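# Remove the box lid and set it top-up on the table

## Task

Lift the lid off the box and set it down lying flat, top side up, resting entirely on the table and clear of the box, then release it. The box must stay upright. The lid must never be unsupported in the air more than a few centimetres above the table, though small hops while still on the box are acceptable. The result must hold without the robot: a lid kept in place only by a gripper does not count.

## Robot and tools

ROBOT. Two xArm7-style arms with parallel grippers: left_arm and right_arm. Those names are labels only and do not match image sides. Root links in the scene frame: left_arm at (+0.023, +0.367, 0) m with quat_wxyz (+1.000, 0, 0, -0.009); right_arm at (-0.030, -0.380, 0) m with quat_wxyz (+0.998, 0, 0, +0.058). Scene frame: origin on the tabletop midway between the arms, +z up, +x out over the table, left_arm on the +y side. Each arm has seven joints in this column order, with stated ranges in rad: waist -6.283..6.283, shoulder -2.059..2.094, upper arm roll -6.283..6.283, elbow -0.192..3.927, forearm roll -6.283..6.283, wrist pitch -1.693..3.142, wrist roll -6.283..6.283. The true end of a range may differ from the stated one by up to 0.010 rad either way.

GRIPPER. The fingers point along the gripper's +z axis and separate along its y axis. end_effector_position (link pinch) lies between the pads when closed, roughly 2 cm short of the fingertips; closing pushes the tips about 10 mm further along +z. Fully open pad gap is 0.084 m. The wrist camera frame wrist_camera_optical has +z forward, +x right in the image, +y down.

TOOL execute_actions. Argument actions is a list holding at most one item, or empty. An empty list only reports the current state. A motion item is {"rows": [...], "steps": n} with n from 1 to 15 (default 15), each step 1/30 s; each row is used for one step and the final row repeats if rows run out. A wait item is {"steps": n} with n up to 300; it sends nothing and returns after n steps counted from the previous result, with your thinking time included. Optional pictures (boolean) turns camera images on or off; they come by default. A refused call moves nothing.

ROW LAYOUT. Every row is a single list of 16 numbers, each in [-1, 1], always covering both arms: left_arm's 7 joint values then its gripper opening, then the same 8 for right_arm. Joint values are offsets, not poses: 1.0 equals 2.036 rad, measured from that arm's joint angles in the latest result that lists them (before any such result in the scene, and for later calls within one reply, from where the arm is when the action begins). They are not relative to the previous row. Sending zeros therefore pulls the arm back to those reference angles; it is not a pause. A call is refused if it would take a joint more than 0.010 rad beyond its stated range end; requests past the real end are clipped there, and the result may note "joint sent to its limit" (possibly about an earlier action). Missing that note does not prove there is room left. The opening entry is absolute: +1 fully open, -1 closed.

MOTION LIMITS. Joint targets move at most 3.14 rad/s, take 0.16 s to reach that speed, and all joints of an arm are timed to arrive together. Each step a joint's target stays within 0.623 rad of its measured angle, and if targets would move the gripper more than 70 mm from its measured spot, all are scaled back. Big moves therefore need several calls. Between calls arms keep heading for the last row's target until they have nearly stopped or a step is HELD; after that only a new action pushes further. Fingers keep finishing an open or close already in progress.

RESULTS. The state line, left_arm: … | right_arm: …, gives each gripper's position (m), quat_wxyz and linear/angular velocity in the scene frame; reported position can be off, more so at long reach. Joint positions and Joint velocities list, per arm, the seven joints (rad, rad/s) then the pad gap (m, m/s). grip_measured is the measured opening on the same scale as the commanded one. "joint command not followed" means a clearance check altered or blocked joint targets on some steps while the rest ran. HELD marks steps where all or part of your row was not delivered.

GRASPING. To keep hold, command an opening well under grip_measured; the bigger the gap, the firmer the squeeze (about 24 N per pad for parts up to roughly 6 cm wide). Re-sending grip_measured still presses lightly, less for wider parts, which may slip. Quick closes can press hard enough to spring the fingers open. -1 gives full force on parts about 0.5 mm thick or more.

LOADS AND FAULTS. Load limits in N m: waist 47.5, shoulder 47.5, upper arm roll 28.5, elbow 28.5, forearm roll 28.5, wrist pitch 19, wrist roll 19; carried weight adds to them. Hitting one stops that arm, backs the joint off slightly, freezes it for 10 s and drops the rest of the call. Holding loads warms motors: a MOTOR HOT line appears from 65 °C, and at 80 °C the arm is braked until cool (OVER-TEMPERATURE FAULT). Stops are costly.

CAMERAS. cam_high, cam_low, cam_left_wrist, cam_right_wrist, each 896x504, in that order. zoom_image takes camera and region [x0, y0, x1, y1] in that camera's pixels, origin top-left, at most 504 by 504, and returns a closer view of the latest image.

OTHER TOOLS. read_manual (section "licences", the default) returns URDF licence text and moves nothing. finished_scene with scene set to the current scene's number ends and grades it irreversibly; call it only once the lid rests on its own. Replying with no tool call ends everything.

AVOID. Letting the lid drop from height, knocking the box over, pushing anything off the table, the arms striking or shoving each other, slamming, and heavy pressing. Loose objects may occasionally get a small external push. Smooth, economical motion is preferred.

Each tool is called after "Emit:" in YAML: its name, and indented under it one key for each argument.

## Session

Emit:
execute_actions:
  actions: []

Scene clock: 0.00 s of 4100.00 s.
left_arm: end_effector_position=(+0.4207, +0.3616, +0.2466) grip_measured=+1.00 end_effector_quat_wxyz=(-0.001, +1.000, -0.008, -0.004) end_effector_velocity=(+0.000, +0.000, +0.001) end_effector_angular_velocity=(+0.000, -0.002, +0.002) | right_arm: end_effector_position=(+0.3413, -0.4079, +0.2053) grip_measured=+1.00 end_effector_quat_wxyz=(-0.065, +0.635, +0.769, +0.035) end_effector_velocity=(-0.000, +0.000, +0.000) end_effector_angular_velocity=(-0.000, -0.001, +0.001)
Joint positions: left_arm=[ 0.003 -0.246  0.002  0.915  0.002  1.17   0.002  0.084] | right_arm=[ 0.071 -0.264 -0.312  0.797  0.055  1.119 -1.901  0.084]
Joint velocities: left_arm=[-0.    -0.001  0.     0.001  0.    -0.    -0.002  0.   ] | right_arm=[ 0.    -0.001  0.    -0.    -0.     0.    -0.    -0.   ]

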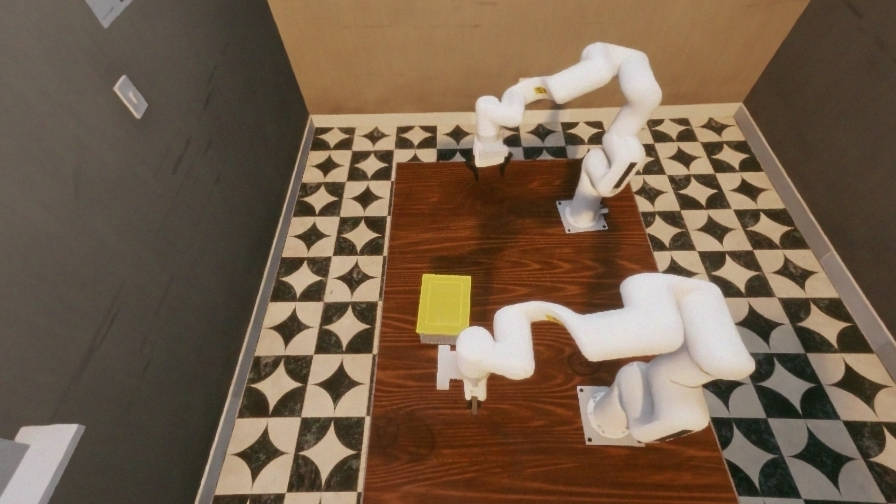

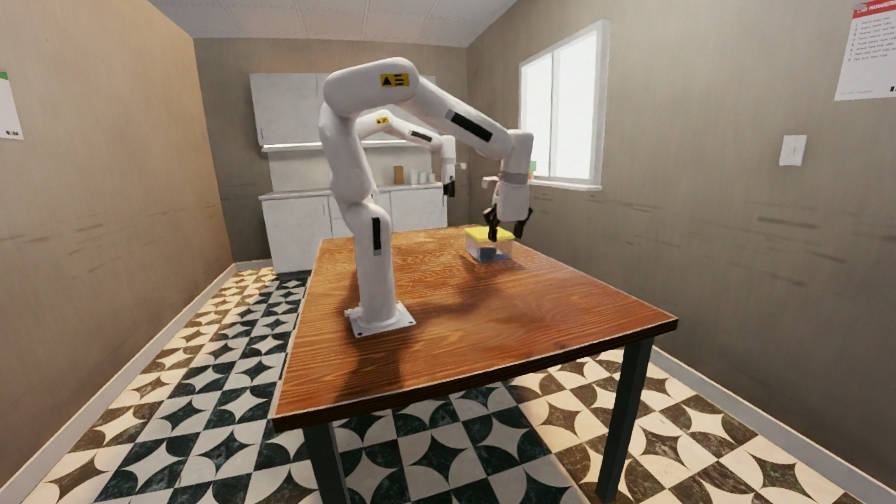

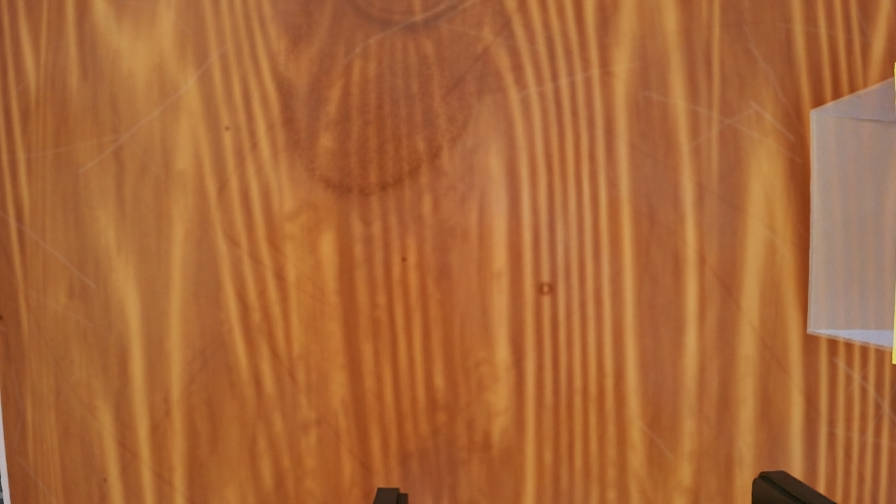

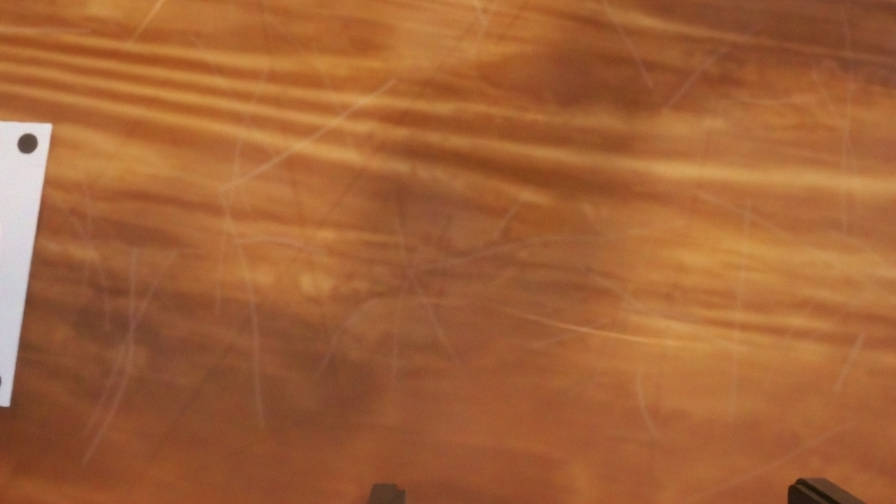

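Emit:
zoom_image:
  camera: "cam_high"
  region: [380, 250, 520, 370]

Emit:
zoom_image:
  camera: "cam_low"
  region: [440, 200, 560, 280]

Region (380, 250, 520, 370) of cam_high's 896x504 image, scaled by 3.600, with more detail than that image has; it fills the top 432 rows of this view, and the rest is white.

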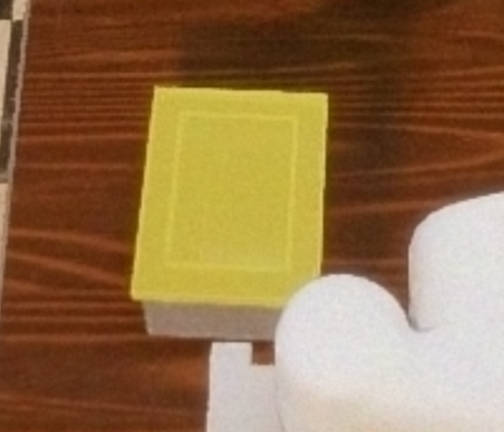

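Region (440, 200, 560, 280) of cam_low's 896x504 image, scaled by 4.200, with more detail than that image has.

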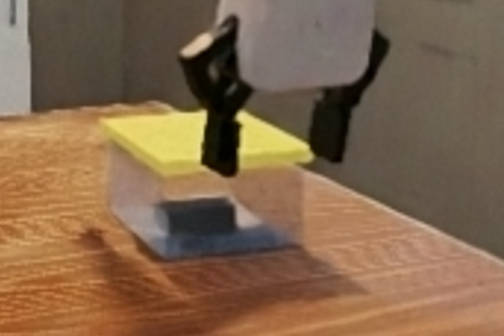

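Emit:
zoom_image:
  camera: "cam_left_wrist"
  region: [746, 40, 896, 400]

Region (746, 40, 896, 400) of cam_left_wrist's 896x504 image, scaled by 1.400, with more detail than that image has; it fills the left 210 columns of this view, and the rest is white.

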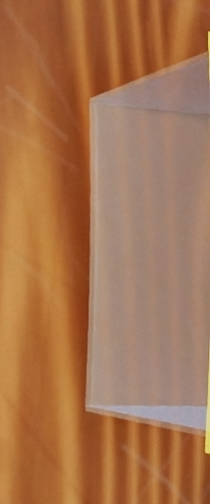

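Emit:
execute_actions:
  actions:
    - {"rows": [[0,0,0,0,0,0,0,1, 0.16,0.21,0.098,-0.162,0.97,0.181,0.104,0]], "steps": 15}
  pictures: false

Emit:
execute_actions:
  actions:
    - {"steps": 20}
  pictures: false

Scene clock: 73.17 s of 4100.00 s.
left_arm: end_effector_position=(+0.4207, +0.3616, +0.2466) grip_measured=+1.00 end_effector_quat_wxyz=(-0.001, +1.000, -0.008, -0.004) end_effector_velocity=(+0.001, -0.000, +0.002) end_effector_angular_velocity=(-0.001, -0.004, -0.000) | right_arm: end_effector_position=(+0.2132, -0.2612, +0.1146) grip_measured=-0.01 end_effector_quat_wxyz=(-0.328, +0.626, +0.706, -0.054) end_effector_velocity=(-0.323, +0.316, -0.098) end_effector_angular_velocity=(+0.438, +1.252, -0.320)
Joint positions: left_arm=[ 0.003 -0.246  0.002  0.915  0.002  1.17   0.002  0.084] | right_arm=[ 0.221 -0.066 -0.22   0.645  0.409  1.289 -1.803  0.044]
Joint velocities: left_arm=[ 0.    -0.002 -0.     0.002 -0.001 -0.     0.    -0.   ] | right_arm=[ 0.332  0.435  0.202 -0.334  1.045  0.373  0.215 -0.   ]
Steps of this call (steps 1 to 90: nothing new was sent; then 69.67 s passed at rest; steps 91 to 105: all 15 steps of this action). Readings (joint positions):
91: left_arm=[0.003 -0.246 0.002 0.915 0.002 1.170 0.002] | right_arm=[0.071 -0.264 -0.312 0.797 0.055 1.120 -1.901]
92: left_arm=[0.003 -0.246 0.002 0.915 0.002 1.170 0.002] | right_arm=[0.074 -0.261 -0.312 0.796 0.062 1.123 -1.898]
94: left_arm=[0.003 -0.246 0.002 0.915 0.002 1.170 0.002] | right_arm=[0.095 -0.233 -0.301 0.777 0.106 1.148 -1.883]
98: left_arm=[0.003 -0.246 0.002 0.915 0.002 1.170 0.002] | right_arm=[0.143 -0.169 -0.268 0.724 0.201 1.201 -1.854]
105: the state above

Scene clock: 73.83 s of 4100.00 s.
left_arm: end_effector_position=(+0.4207, +0.3616, +0.2466) grip_measured=+1.00 end_effector_quat_wxyz=(-0.001, +1.000, -0.008, -0.004) end_effector_velocity=(-0.000, +0.000, +0.000) end_effector_angular_velocity=(-0.001, +0.000, +0.001) | right_arm: end_effector_position=(+0.1879, -0.0335, +0.1584) grip_measured=-0.01 end_effector_quat_wxyz=(+0.675, -0.687, -0.262, -0.063) end_effector_velocity=(+0.415, +0.160, +0.149) end_effector_angular_velocity=(+0.668, +0.410, -1.958)
Joint positions: left_arm=[ 0.003 -0.246  0.002  0.915  0.002  1.17   0.002  0.084] | right_arm=[ 0.386  0.15  -0.119  0.479  1.657  1.476 -1.696  0.044]
Joint velocities: left_arm=[ 0.    -0.001  0.    -0.001 -0.001  0.001 -0.    -0.   ] | right_arm=[ 0.057  0.077  0.029 -0.054  2.181  0.071  0.042  0.   ]
Steps of this call (steps 1 to 20: the robot went on to your last target). Readings (joint positions):
1: left_arm=[0.003 -0.246 0.002 0.915 0.002 1.170 0.002] | right_arm=[0.232 -0.052 -0.213 0.634 0.445 1.302 -1.796]
2: left_arm=[0.003 -0.246 0.002 0.915 0.002 1.170 0.002] | right_arm=[0.243 -0.037 -0.206 0.623 0.483 1.314 -1.789]
4: left_arm=[0.003 -0.246 0.002 0.915 0.002 1.170 0.002] | right_arm=[0.265 -0.009 -0.193 0.600 0.566 1.339 -1.775]
8: left_arm=[0.003 -0.246 0.002 0.915 0.002 1.170 0.002] | right_arm=[0.308 0.047 -0.167 0.557 0.766 1.387 -1.747]
20: the state above

Emit:
execute_actions:
  actions:
    - {"rows": [[0,0,0,0,0,0,0,1, 0.097,0.126,0.058,-0.097,0.729,0.108,0.061,0]], "steps": 15}
  pictures: false

Emit:
execute_actions:
  actions:
    - {"steps": 25}

Scene clock: 80.00 s of 4100.00 s.
left_arm: end_effector_position=(+0.4207, +0.3616, +0.2466) grip_measured=+1.00 end_effector_quat_wxyz=(-0.001, +1.000, -0.008, -0.004) end_effector_velocity=(-0.000, -0.000, -0.000) end_effector_angular_velocity=(-0.000, +0.001, -0.001) | right_arm: end_effector_position=(+0.2992, -0.0685, +0.0947) grip_measured=-0.01 end_effector_quat_wxyz=(+0.661, -0.654, +0.261, -0.260) end_effector_velocity=(+0.258, -0.291, -0.045) end_effector_angular_velocity=(-0.108, -0.007, -1.608)
Joint positions: left_arm=[ 0.003 -0.246  0.002  0.915  0.002  1.17   0.002  0.084] | right_arm=[ 0.575  0.396 -0.007  0.289  3.007  1.686 -1.577  0.044]
Joint velocities: left_arm=[-0.     0.001 -0.     0.    -0.     0.     0.001  0.   ] | right_arm=[ 0.086  0.115  0.033 -0.07   1.733  0.128  0.067 -0.   ]
Steps of this call (steps 1 to 30: the robot went on to your last target; steps 31 to 90: nothing new was sent; then 2.67 s passed at rest; steps 91 to 105: all 15 steps of this action). Readings (joint positions):
91: left_arm=[0.003 -0.246 0.002 0.915 0.002 1.170 0.002] | right_arm=[0.397 0.164 -0.113 0.467 2.030 1.488 -1.689]
92: left_arm=[0.003 -0.246 0.002 0.915 0.002 1.170 0.002] | right_arm=[0.398 0.166 -0.112 0.466 2.037 1.491 -1.688]
94: left_arm=[0.003 -0.246 0.002 0.915 0.002 1.170 0.002] | right_arm=[0.416 0.188 -0.104 0.451 2.101 1.512 -1.676]
98: left_arm=[0.003 -0.246 0.002 0.915 0.002 1.170 0.002] | right_arm=[0.506 0.304 -0.045 0.359 2.423 1.607 -1.622]
105: the state above

Scene clock: 80.83 s of 4100.00 s.
left_arm: end_effector_position=(+0.4207, +0.3616, +0.2466) grip_measured=+1.00 end_effector_quat_wxyz=(-0.001, +1.000, -0.008, -0.004) end_effector_velocity=(-0.000, -0.000, -0.001) end_effector_angular_velocity=(+0.000, +0.001, +0.000) | right_arm: end_effector_position=(+0.3148, -0.0913, +0.0900) grip_measured=-0.01 end_effector_quat_wxyz=(+0.641, -0.641, +0.298, -0.299) end_effector_velocity=(-0.001, -0.000, -0.000) end_effector_angular_velocity=(-0.001, +0.001, +0.000)
Joint positions: left_arm=[ 0.003 -0.246  0.002  0.915  0.002  1.17   0.002  0.084] | right_arm=[ 0.584  0.406 -0.001  0.281  3.141  1.696 -1.572  0.044]
Joint velocities: left_arm=[-0.     0.001  0.    -0.002  0.    -0.001 -0.    -0.   ] | right_arm=[ 0.    -0.     0.    -0.002  0.     0.     0.     0.   ]
Steps of this call (steps 1 to 25: the robot went on to your last target). Readings (joint positions):
1: left_arm=[0.003 -0.246 0.002 0.915 0.002 1.170 0.002] | right_arm=[0.578 0.399 -0.006 0.287 3.059 1.690 -1.575]
2: left_arm=[0.003 -0.246 0.002 0.915 0.002 1.170 0.002] | right_arm=[0.580 0.402 -0.005 0.285 3.096 1.692 -1.574]
4: left_arm=[0.003 -0.246 0.002 0.915 0.002 1.170 0.002] | right_arm=[0.582 0.404 -0.003 0.282 3.129 1.695 -1.573]
8: left_arm=[0.003 -0.246 0.002 0.915 0.002 1.170 0.002] | right_arm=[0.583 0.405 -0.001 0.282 3.138 1.696 -1.572]
25: the state above

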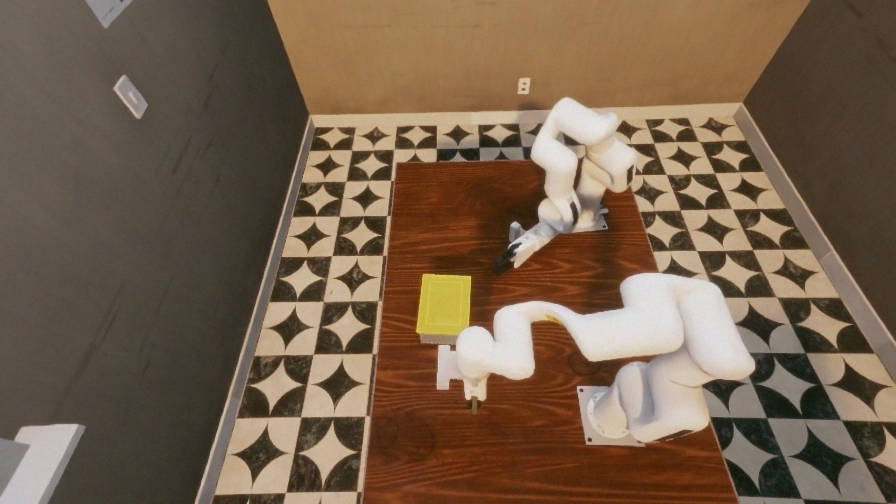

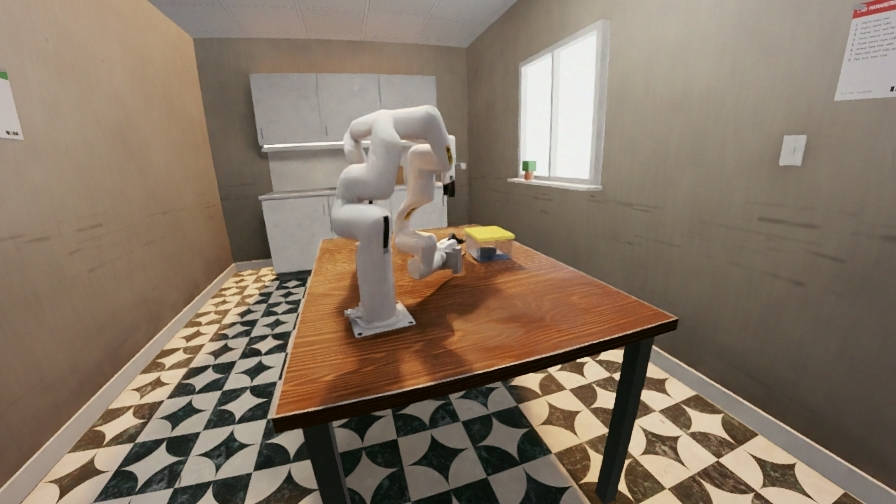

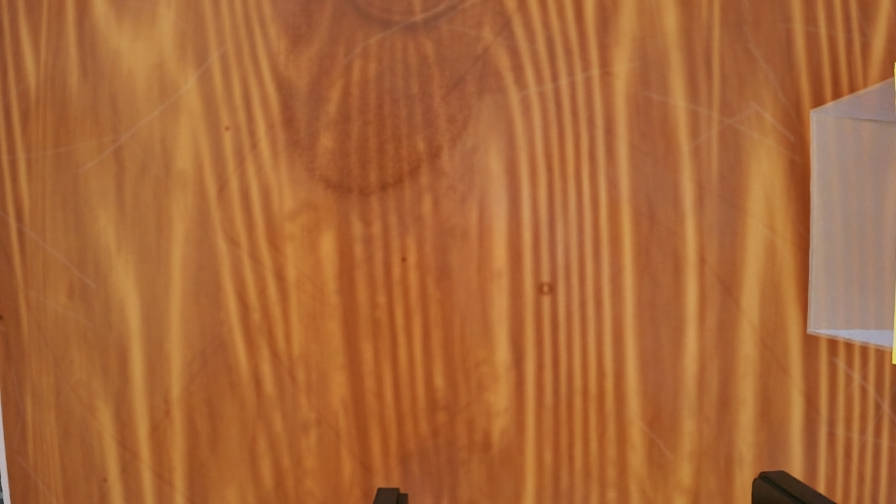

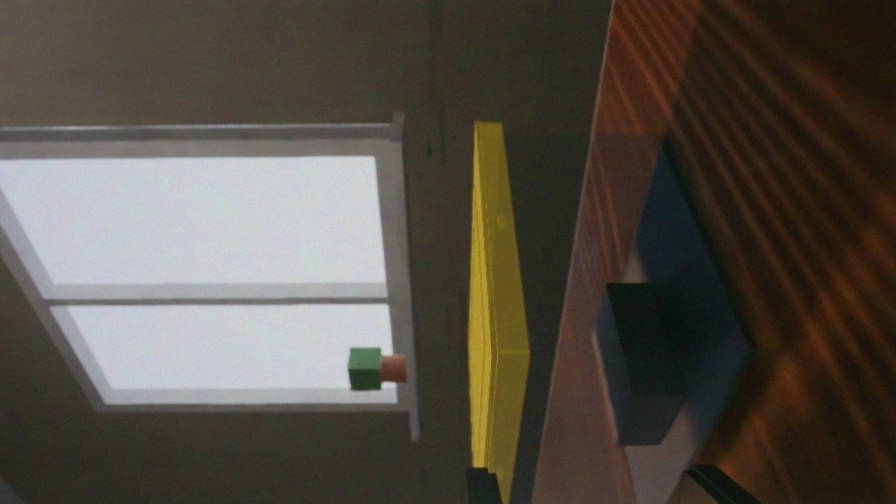

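Emit:
zoom_image:
  camera: "cam_right_wrist"
  region: [440, 100, 800, 504]

Region (440, 100, 800, 504) of cam_right_wrist's 896x504 image, scaled by 1.248, with more detail than that image has; it fills the left 449 columns of this view, and the rest is white.

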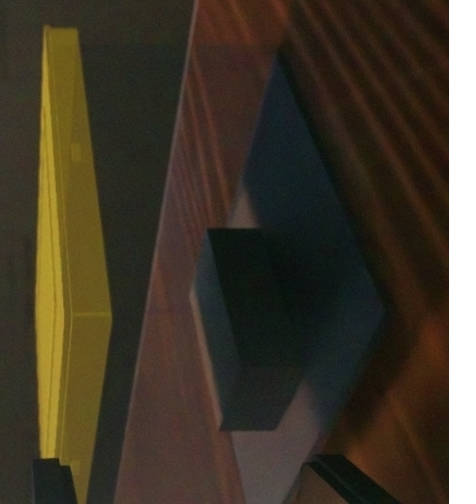

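Emit:
execute_actions:
  actions:
    - {"rows": [[0,0,0,0,0,0,0,1, 0.258,0.085,0,0.23,0.3,-0.064,-0.105,-0.2],[0,0,0,0,0,0,0,1, 0.258,0.085,0,0.23,0.3,-0.064,-0.105,-0.2],[0,0,0,0,0,0,0,1, 0.258,0.085,0,0.23,0.3,-0.064,-0.105,-0.2],[0,0,0,0,0,0,0,1, 0.258,0.085,0,0.23,0.3,-0.064,-0.105,-0.2],[0,0,0,0,0,0,0,1, 0.258,0.085,0,0.23,0.3,-0.064,-0.105,-0.2],[0,0,0,0,0,0,0,1, 0.258,0.085,0,0.23,0.3,-0.064,-0.105,-0.2],[0,0,0,0,0,0,0,1, 0.258,0.085,0,0.23,0.3,-0.064,-0.105,-0.2],[0,0,0,0,0,0,0,1, 0.258,0.085,0,0.23,0.3,-0.064,-0.105,-0.2],[0,0,0,0,0,0,0,1, 0.258,0.085,0,0.23,0.3,-0.064,-0.105,-0.2],[0,0,0,0,0,0,0,1, 0.258,0.085,0,0.23,0.3,-0.064,-0.105,-0.2],[0,0,0,0,0,0,0,1, 0.258,0.085,0,0.23,0.3,-0.064,-0.105,-0.2],[0,0,0,0,0,0,0,1, 0.258,0.179,0,0.463,0.631,-0.128,-0.21,-0.2]], "steps": 15}
  pictures: false

Emit:
execute_actions:
  actions:
    - {"steps": 30}

Scene clock: 201.33 s of 4100.00 s.
left_arm: end_effector_position=(+0.4207, +0.3616, +0.2466) grip_measured=+1.00 end_effector_quat_wxyz=(-0.001, +1.000, -0.008, -0.004) end_effector_velocity=(+0.000, -0.000, +0.000) end_effector_angular_velocity=(-0.001, -0.002, +0.003) | right_arm: end_effector_position=(+0.3298, +0.0706, +0.1158) grip_measured=-0.22 end_effector_quat_wxyz=(+0.631, -0.593, +0.288, -0.408) end_effector_velocity=(+0.354, +0.206, +0.062) end_effector_angular_velocity=(+0.179, -0.162, -1.722)
Joint positions: left_arm=[ 0.003 -0.246  0.002  0.915  0.002  1.17   0.002  0.084] | right_arm=[ 1.022  0.587  0.006  0.759  3.733  1.561 -1.792  0.035]
Joint velocities: left_arm=[-0.    -0.001  0.     0.    -0.001 -0.    -0.003  0.   ] | right_arm=[ 0.271  0.765 -0.006  1.895  1.95  -0.51  -0.84  -0.   ]
Steps of this call (steps 1 to 15: the robot went on to your last target; steps 16 to 90: nothing new was sent; then 117.00 s passed at rest; steps 91 to 105: all 15 steps of this action). Readings (joint positions):
91: left_arm=[0.003 -0.246 0.002 0.915 0.002 1.170 0.002] | right_arm=[0.584 0.406 -0.001 0.281 3.141 1.696 -1.572]
92: left_arm=[0.003 -0.246 0.002 0.915 0.002 1.170 0.002] | right_arm=[0.589 0.408 -0.002 0.285 3.148 1.694 -1.575]
94: left_arm=[0.003 -0.246 0.002 0.915 0.002 1.170 0.002] | right_arm=[0.640 0.426 -0.006 0.329 3.212 1.679 -1.597]
98: left_arm=[0.003 -0.246 0.002 0.915 0.002 1.170 0.002] | right_arm=[0.808 0.480 -0.000 0.484 3.402 1.640 -1.663]
105: the state above

Scene clock: 202.33 s of 4100.00 s.
left_arm: end_effector_position=(+0.4207, +0.3616, +0.2466) grip_measured=+1.00 end_effector_quat_wxyz=(-0.001, +1.000, -0.008, -0.004) end_effector_velocity=(+0.000, -0.000, -0.000) end_effector_angular_velocity=(-0.001, +0.001, +0.000) | right_arm: end_effector_position=(+0.3801, +0.0775, +0.0983) grip_measured=-0.22 end_effector_quat_wxyz=(+0.494, -0.491, +0.508, -0.507) end_effector_velocity=(-0.000, +0.000, -0.000) end_effector_angular_velocity=(+0.000, +0.001, +0.001)
Joint positions: left_arm=[ 0.003 -0.246  0.002  0.915  0.002  1.17   0.002  0.084] | right_arm=[ 1.109  0.77  -0.001  1.224  4.425  1.435 -1.999  0.035]
Joint velocities: left_arm=[-0.     0.001  0.     0.    -0.001 -0.     0.    -0.   ] | right_arm=[ 0.    -0.     0.001 -0.     0.     0.     0.     0.   ]
Steps of this call (steps 1 to 30: the robot went on to your last target). Readings (joint positions):
1: left_arm=[0.003 -0.246 0.002 0.915 0.002 1.170 0.002] | right_arm=[1.030 0.613 0.004 0.825 3.804 1.544 -1.821]
2: left_arm=[0.003 -0.246 0.002 0.915 0.002 1.170 0.002] | right_arm=[1.038 0.639 0.000 0.893 3.886 1.526 -1.851]
4: left_arm=[0.003 -0.246 0.002 0.915 0.002 1.170 0.002] | right_arm=[1.061 0.691 -0.006 1.026 4.074 1.491 -1.909]
8: left_arm=[0.003 -0.246 0.002 0.915 0.002 1.170 0.002] | right_arm=[1.102 0.757 0.000 1.192 4.362 1.444 -1.984]
30: the state above
All arms were judged still, so your last target was given up. Only a new action makes them travel on or press farther. Fingers that are still opening or closing keep moving.

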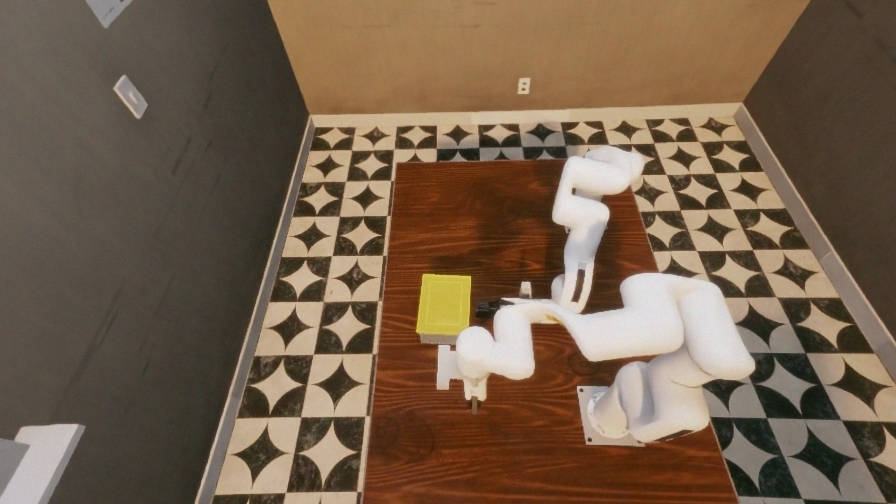

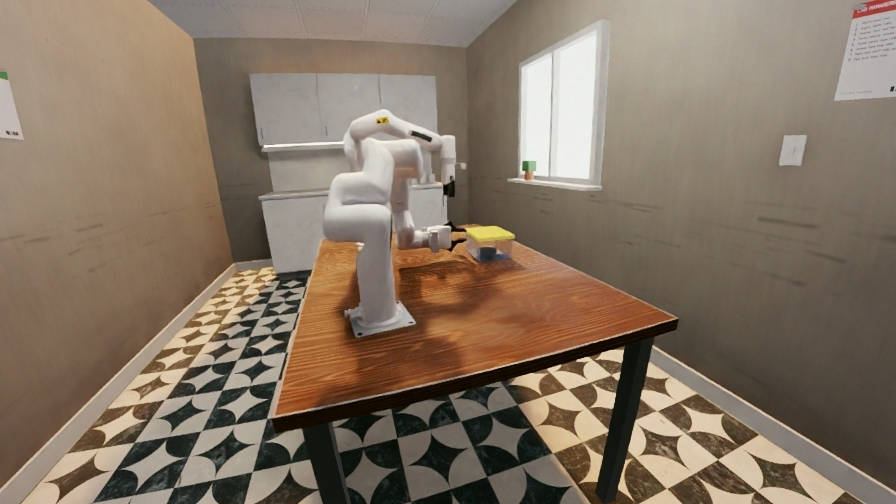

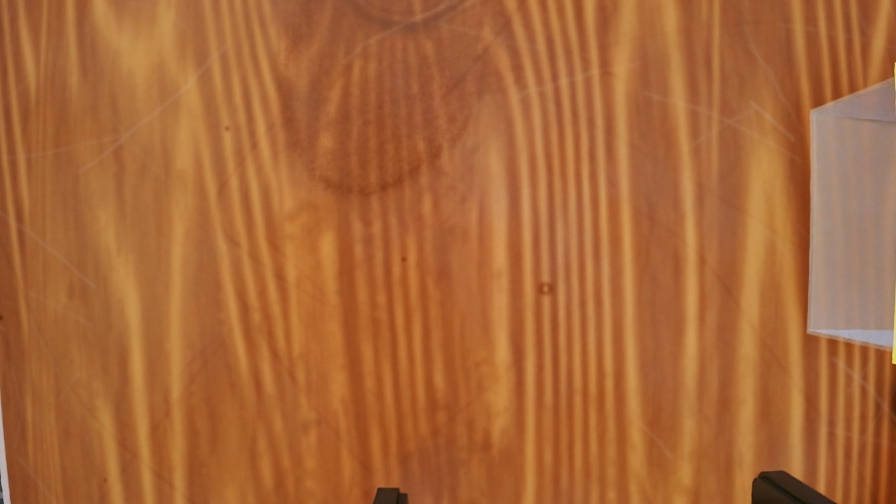

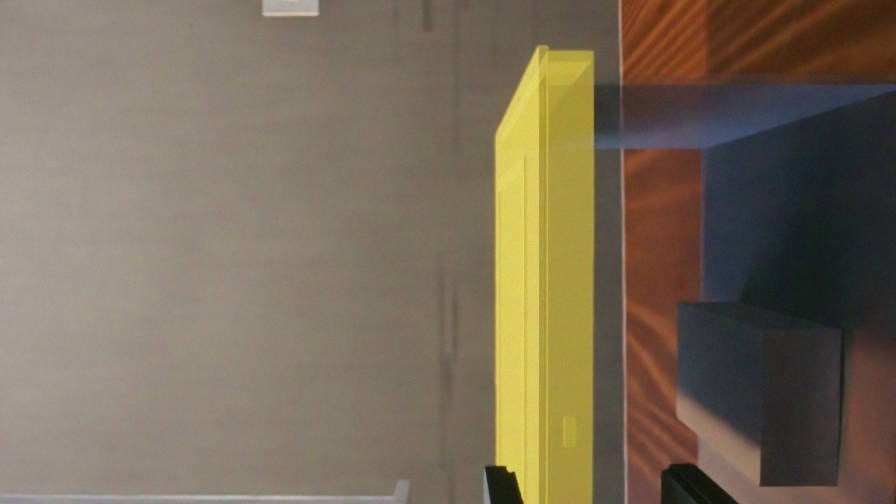

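Emit:
execute_actions:
  actions:
    - {"rows": [[0,0,0,0,0,0,0,1, -0.0243,-0.0071,0,-0.0125,-0.0133,-0.0049,0.0039,-0.2]], "steps": 15}

Scene clock: 234.67 s of 4100.00 s.
left_arm: end_effector_position=(+0.4207, +0.3616, +0.2466) grip_measured=+1.00 end_effector_quat_wxyz=(-0.001, +1.000, -0.008, -0.004) end_effector_velocity=(-0.000, +0.000, +0.000) end_effector_angular_velocity=(-0.000, -0.001, -0.001) | right_arm: end_effector_position=(+0.3987, +0.0586, +0.0983) grip_measured=-0.22 end_effector_quat_wxyz=(+0.487, -0.488, +0.512, -0.513) end_effector_velocity=(+0.011, -0.011, +0.002) end_effector_angular_velocity=(-0.007, -0.012, -0.022)
Joint positions: left_arm=[ 0.003 -0.246  0.002  0.915  0.002  1.17   0.002  0.084] | right_arm=[ 1.06   0.756 -0.     1.198  4.398  1.425 -1.992  0.035]
Joint velocities: left_arm=[ 0.    -0.001  0.    -0.001  0.    -0.     0.001  0.   ] | right_arm=[-0.009  0.001 -0.016 -0.002  0.     0.003  0.     0.   ]
Steps of this call (steps 1 to 90: nothing new was sent; then 28.83 s passed at rest; steps 91 to 105: all 15 steps of this action). Readings (joint positions):
91: left_arm=[0.003 -0.246 0.002 0.915 0.002 1.170 0.002] | right_arm=[1.109 0.770 -0.001 1.224 4.425 1.435 -1.999]
92: left_arm=[0.003 -0.246 0.002 0.915 0.002 1.170 0.002] | right_arm=[1.104 0.769 0.001 1.221 4.422 1.433 -1.998]
94: left_arm=[0.003 -0.246 0.002 0.915 0.002 1.170 0.002] | right_arm=[1.081 0.761 0.003 1.208 4.408 1.428 -1.995]
98: left_arm=[0.003 -0.246 0.002 0.915 0.002 1.170 0.002] | right_arm=[1.058 0.756 -0.007 1.199 4.399 1.426 -1.992]
105: the state above

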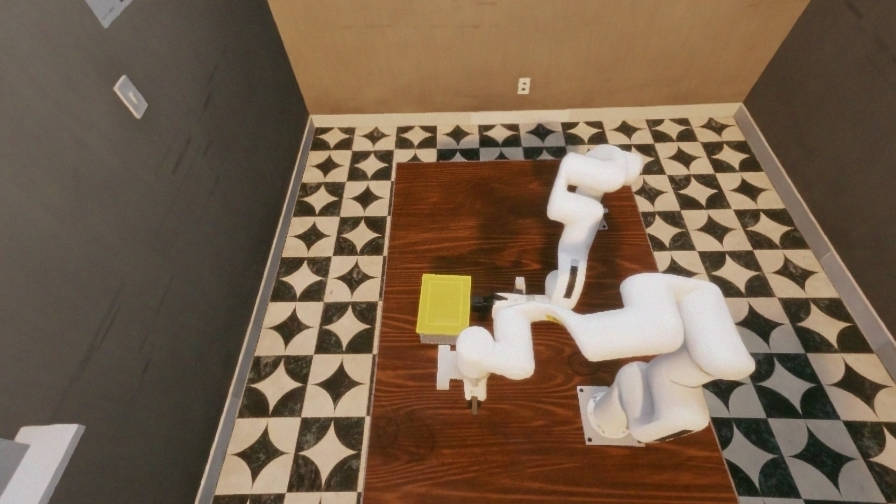

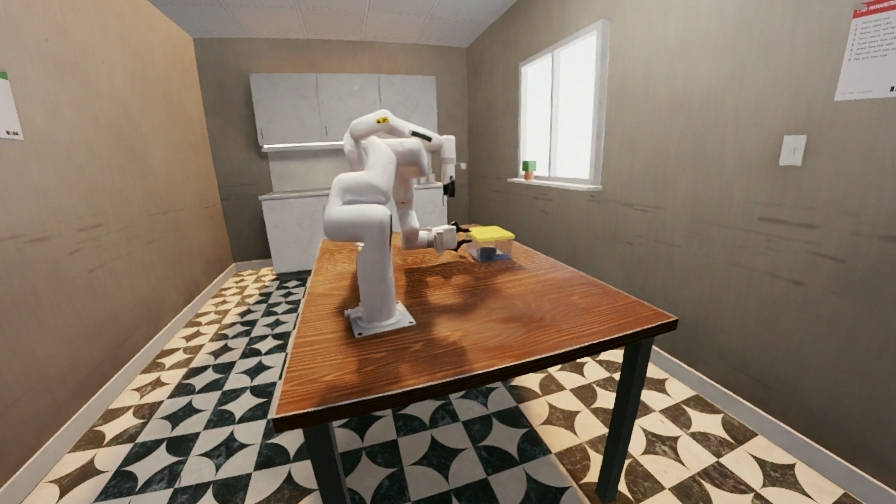

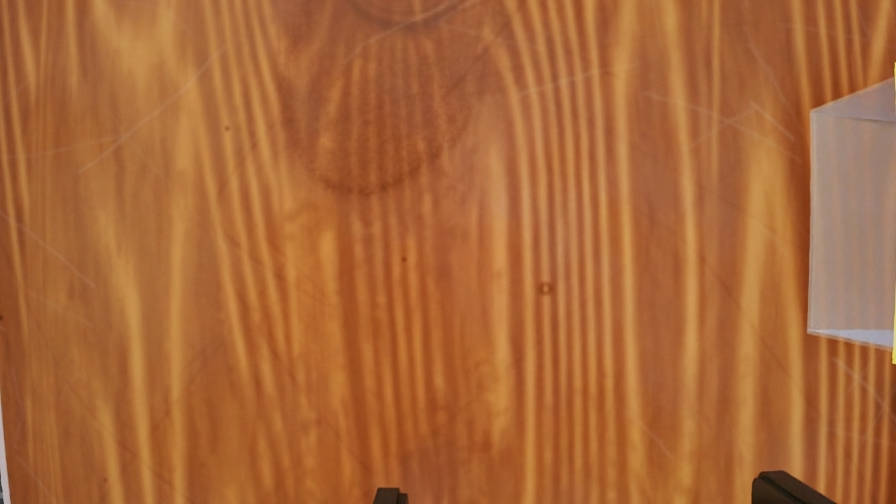

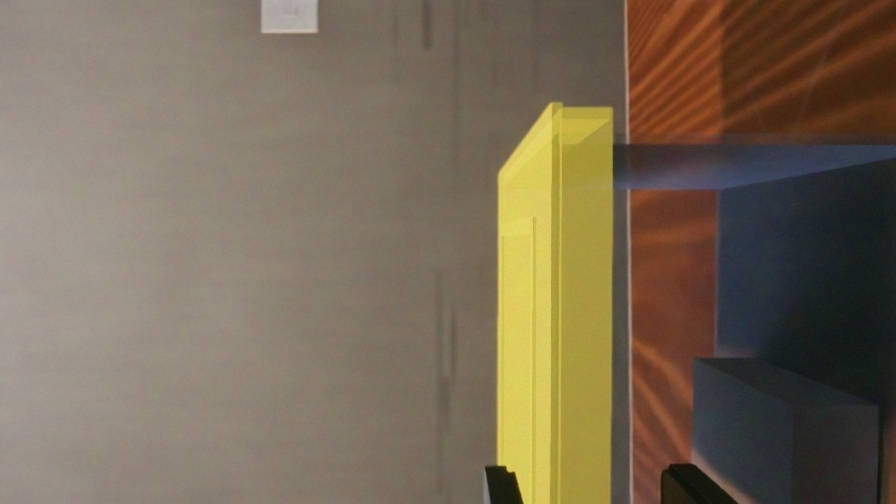

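Emit:
execute_actions:
  actions:
    - {"rows": [[0,0,0,0,0,0,0,1, -0.004,0.0014,0,0.0027,-0.0034,-0.0022,-0.001,-0.2],[0,0,0,0,0,0,0,1, -0.004,0.0014,0,0.0027,-0.0034,-0.0022,-0.001,-0.2],[0,0,0,0,0,0,0,1, -0.004,0.0014,0,0.0027,-0.0034,-0.0022,-0.001,-0.2],[0,0,0,0,0,0,0,1, -0.008,0.0028,0,0.0054,-0.0068,-0.0043,-0.0019,-0.2]], "steps": 15}

Scene clock: 241.50 s of 4100.00 s.
left_arm: end_effector_position=(+0.4207, +0.3616, +0.2466) grip_measured=+1.00 end_effector_quat_wxyz=(-0.001, +1.000, -0.008, -0.004) end_effector_velocity=(+0.000, +0.000, +0.000) end_effector_angular_velocity=(-0.000, -0.001, -0.002) | right_arm: end_effector_position=(+0.4061, +0.0583, +0.0979) grip_measured=-0.22 end_effector_quat_wxyz=(+0.487, -0.488, +0.512, -0.512) end_effector_velocity=(+0.000, +0.000, +0.000) end_effector_angular_velocity=(+0.001, +0.000, +0.000)
Joint positions: left_arm=[ 0.003 -0.246  0.002  0.915  0.002  1.17   0.002  0.084] | right_arm=[ 1.044  0.762  0.     1.209  4.384  1.416 -1.995  0.035]
Joint velocities: left_arm=[ 0.001 -0.    -0.     0.001 -0.    -0.     0.002  0.   ] | right_arm=[-0.    -0.001 -0.     0.    -0.    -0.001 -0.     0.   ]
Steps of this call (steps 1 to 15: the robot went on to your last target; steps 16 to 90: nothing new was sent; then 3.33 s passed at rest; steps 91 to 105: all 15 steps of this action). Readings (joint positions):
91: left_arm=[0.003 -0.246 0.002 0.915 0.002 1.170 0.002] | right_arm=[1.059 0.756 -0.001 1.198 4.398 1.425 -1.992]
92: left_arm=[0.003 -0.246 0.002 0.915 0.002 1.170 0.002] | right_arm=[1.058 0.756 -0.001 1.199 4.396 1.424 -1.992]
94: left_arm=[0.003 -0.246 0.002 0.915 0.002 1.170 0.002] | right_arm=[1.055 0.758 -0.000 1.202 4.393 1.422 -1.993]
98: left_arm=[0.003 -0.246 0.002 0.915 0.002 1.170 0.002] | right_arm=[1.046 0.761 0.000 1.208 4.386 1.417 -1.995]
105: the state above

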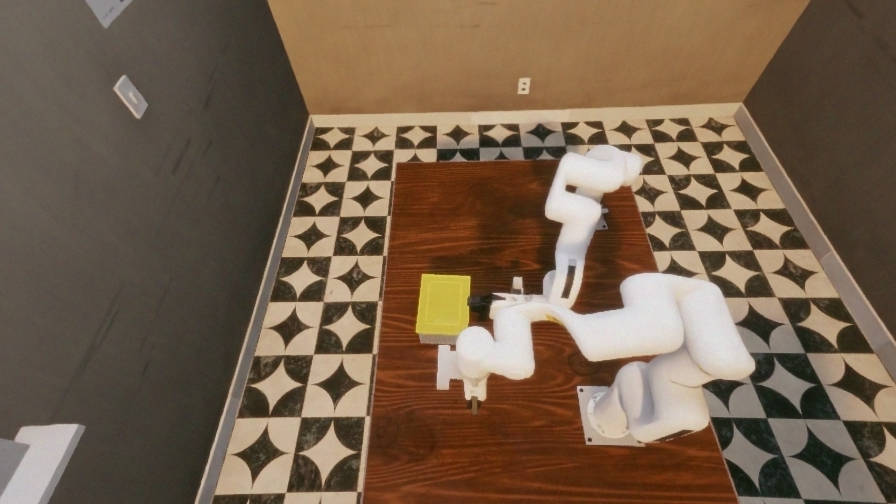

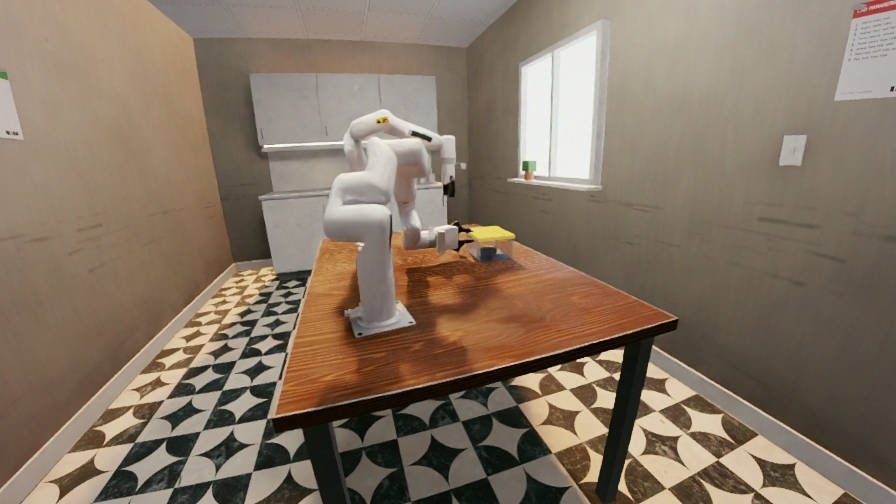

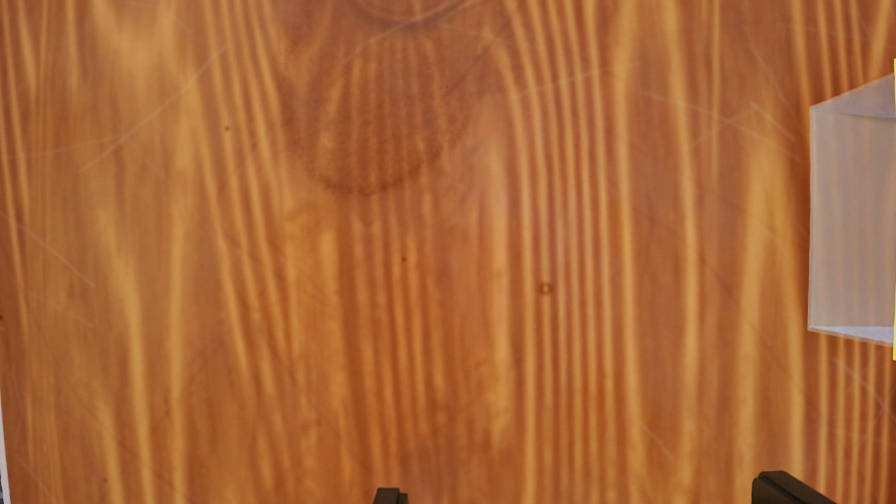

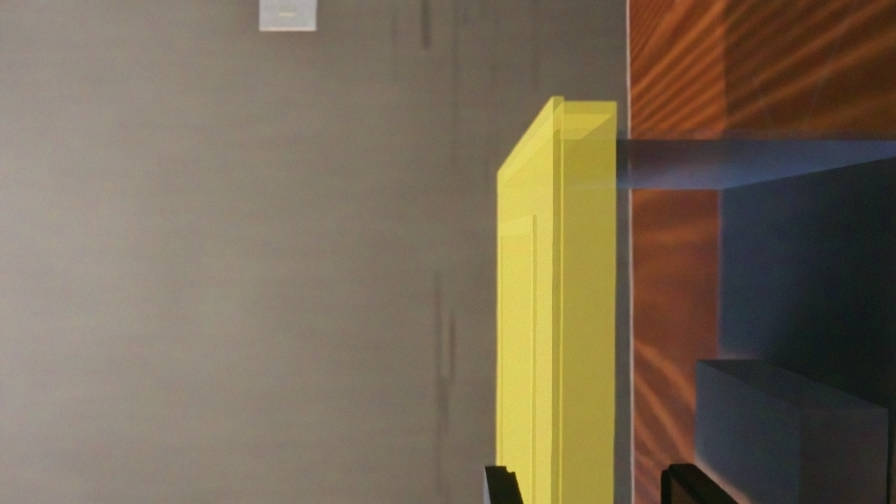

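Emit:
execute_actions:
  actions:
    - {"rows": [[0,0,0,0,0,0,0,1, 0,-0.002,0,-0.0007,0,0,0,-0.3],[0,0,0,0,0,0,0,1, 0,-0.002,0,-0.0007,0,0,0,-0.4],[0,0,0,0,0,0,0,1, 0,-0.002,0,-0.0007,0,0,0,-0.5],[0,0,0,0,0,0,0,1, 0,-0.002,0,-0.0007,0,0,0,-0.56],[0,0,0,0,0,0,0,1, 0,-0.002,0,-0.0007,0,0,0,-0.62],[0,0,0,0,0,0,0,1, 0,-0.002,0,-0.0007,0,0,0,-0.67],[0,0,0,0,0,0,0,1, 0,-0.002,0,-0.0007,0,0,0,-0.72],[0,0,0,0,0,0,0,1, 0,-0.002,0,-0.0007,0,0,0,-0.78],[0,0,0,0,0,0,0,1, 0,-0.002,0,-0.0007,0,0,0,-0.85],[0,0,0,0,0,0,0,1, 0,-0.002,0,-0.0007,0,0,0,-0.92],[0,0,0,0,0,0,0,1, 0,-0.002,0,-0.0007,0,0,0,-1]], "steps": 15}

Scene clock: 248.37 s of 4100.00 s.
left_arm: end_effector_position=(+0.4207, +0.3616, +0.2466) grip_measured=+1.00 end_effector_quat_wxyz=(-0.001, +1.000, -0.008, -0.004) end_effector_velocity=(+0.000, -0.000, +0.001) end_effector_angular_velocity=(-0.000, -0.001, -0.000) | right_arm: end_effector_position=(+0.4065, +0.0584, +0.1002) grip_measured=-0.68 end_effector_quat_wxyz=(+0.488, -0.487, +0.512, -0.512) end_effector_velocity=(-0.000, -0.000, -0.001) end_effector_angular_velocity=(-0.003, +0.001, +0.000)
Joint positions: left_arm=[ 0.003 -0.246  0.002  0.915  0.002  1.17   0.002  0.084] | right_arm=[ 1.044  0.757 -0.     1.208  4.384  1.417 -1.995  0.014]
Joint velocities: left_arm=[-0.    -0.     0.     0.001 -0.    -0.     0.    -0.   ] | right_arm=[-0.     0.001 -0.    -0.001 -0.    -0.001 -0.001 -0.   ]
Steps of this call (steps 1 to 15: the robot went on to your last target; steps 16 to 90: nothing new was sent; then 3.37 s passed at rest; steps 91 to 105: all 15 steps of this action). Readings (joint positions):
91: left_arm=[0.003 -0.246 0.002 0.915 0.002 1.170 0.002] | right_arm=[1.044 0.762 -0.000 1.209 4.384 1.416 -1.995]
92: left_arm=[0.003 -0.246 0.002 0.915 0.002 1.170 0.002] | right_arm=[1.044 0.761 -0.000 1.209 4.384 1.416 -1.995]
94: left_arm=[0.003 -0.246 0.002 0.915 0.002 1.170 0.002] | right_arm=[1.044 0.759 -0.000 1.208 4.384 1.416 -1.995]
98: left_arm=[0.003 -0.246 0.002 0.915 0.002 1.170 0.002] | right_arm=[1.044 0.757 -0.000 1.208 4.384 1.417 -1.995]
105: the state above

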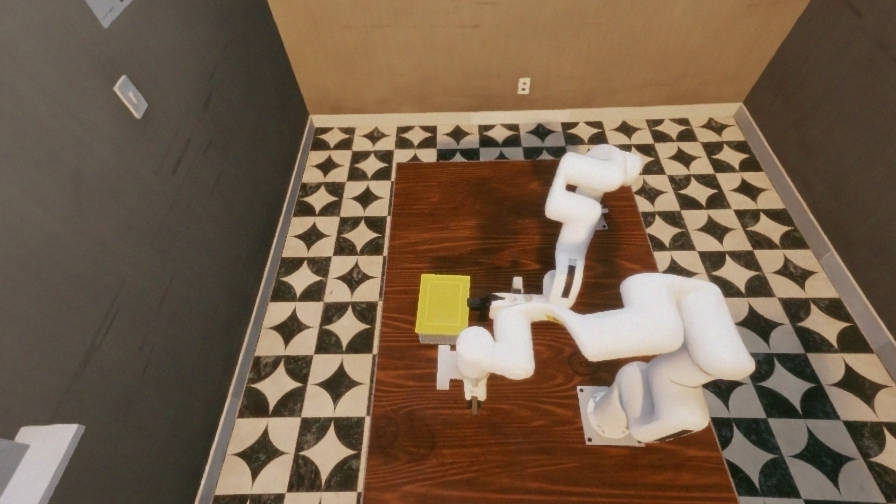

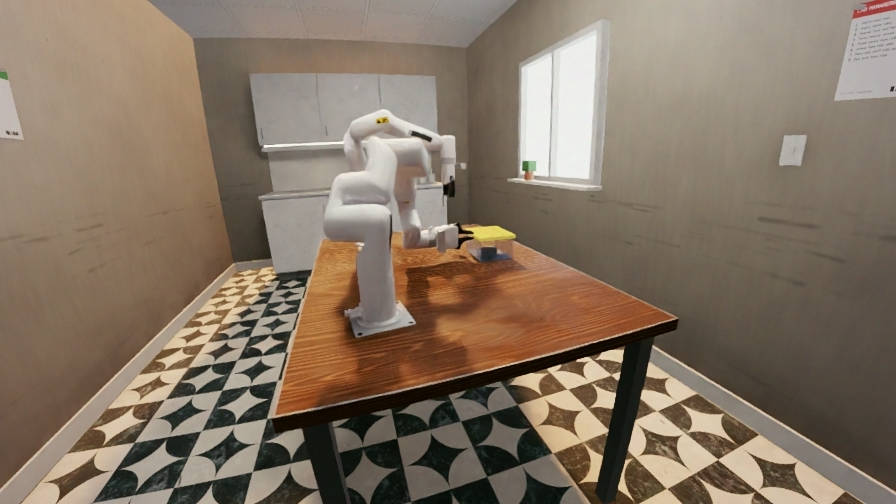

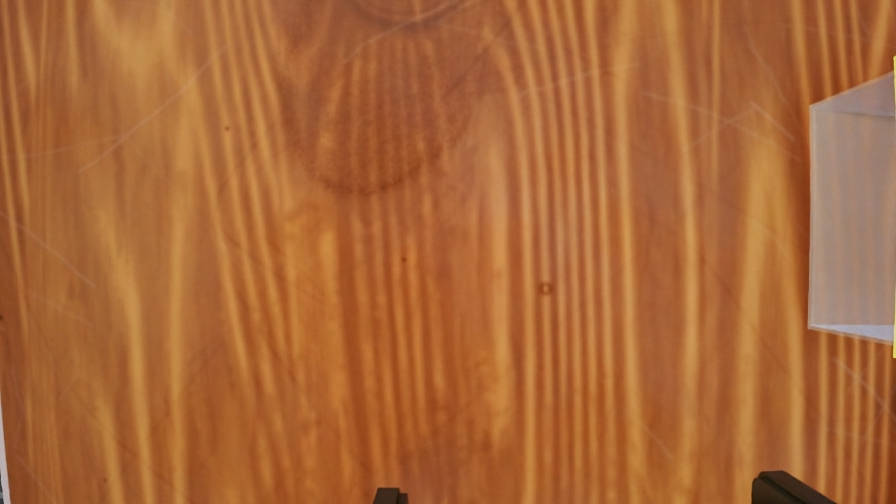

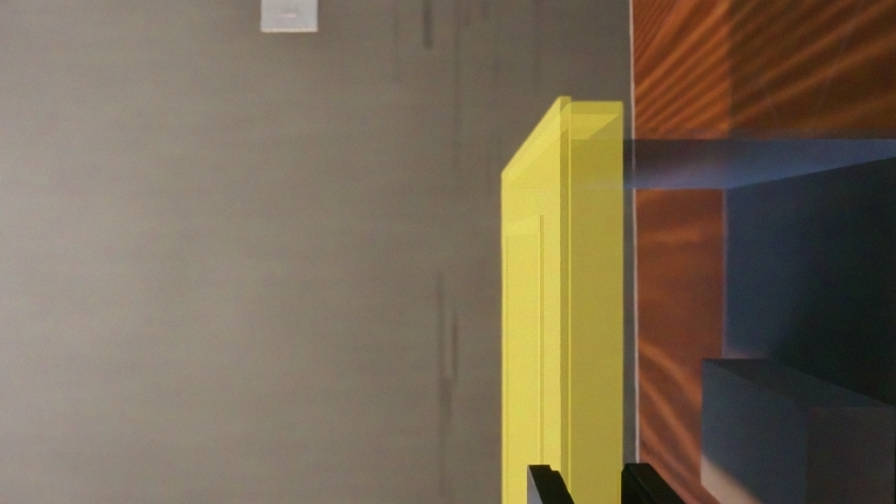

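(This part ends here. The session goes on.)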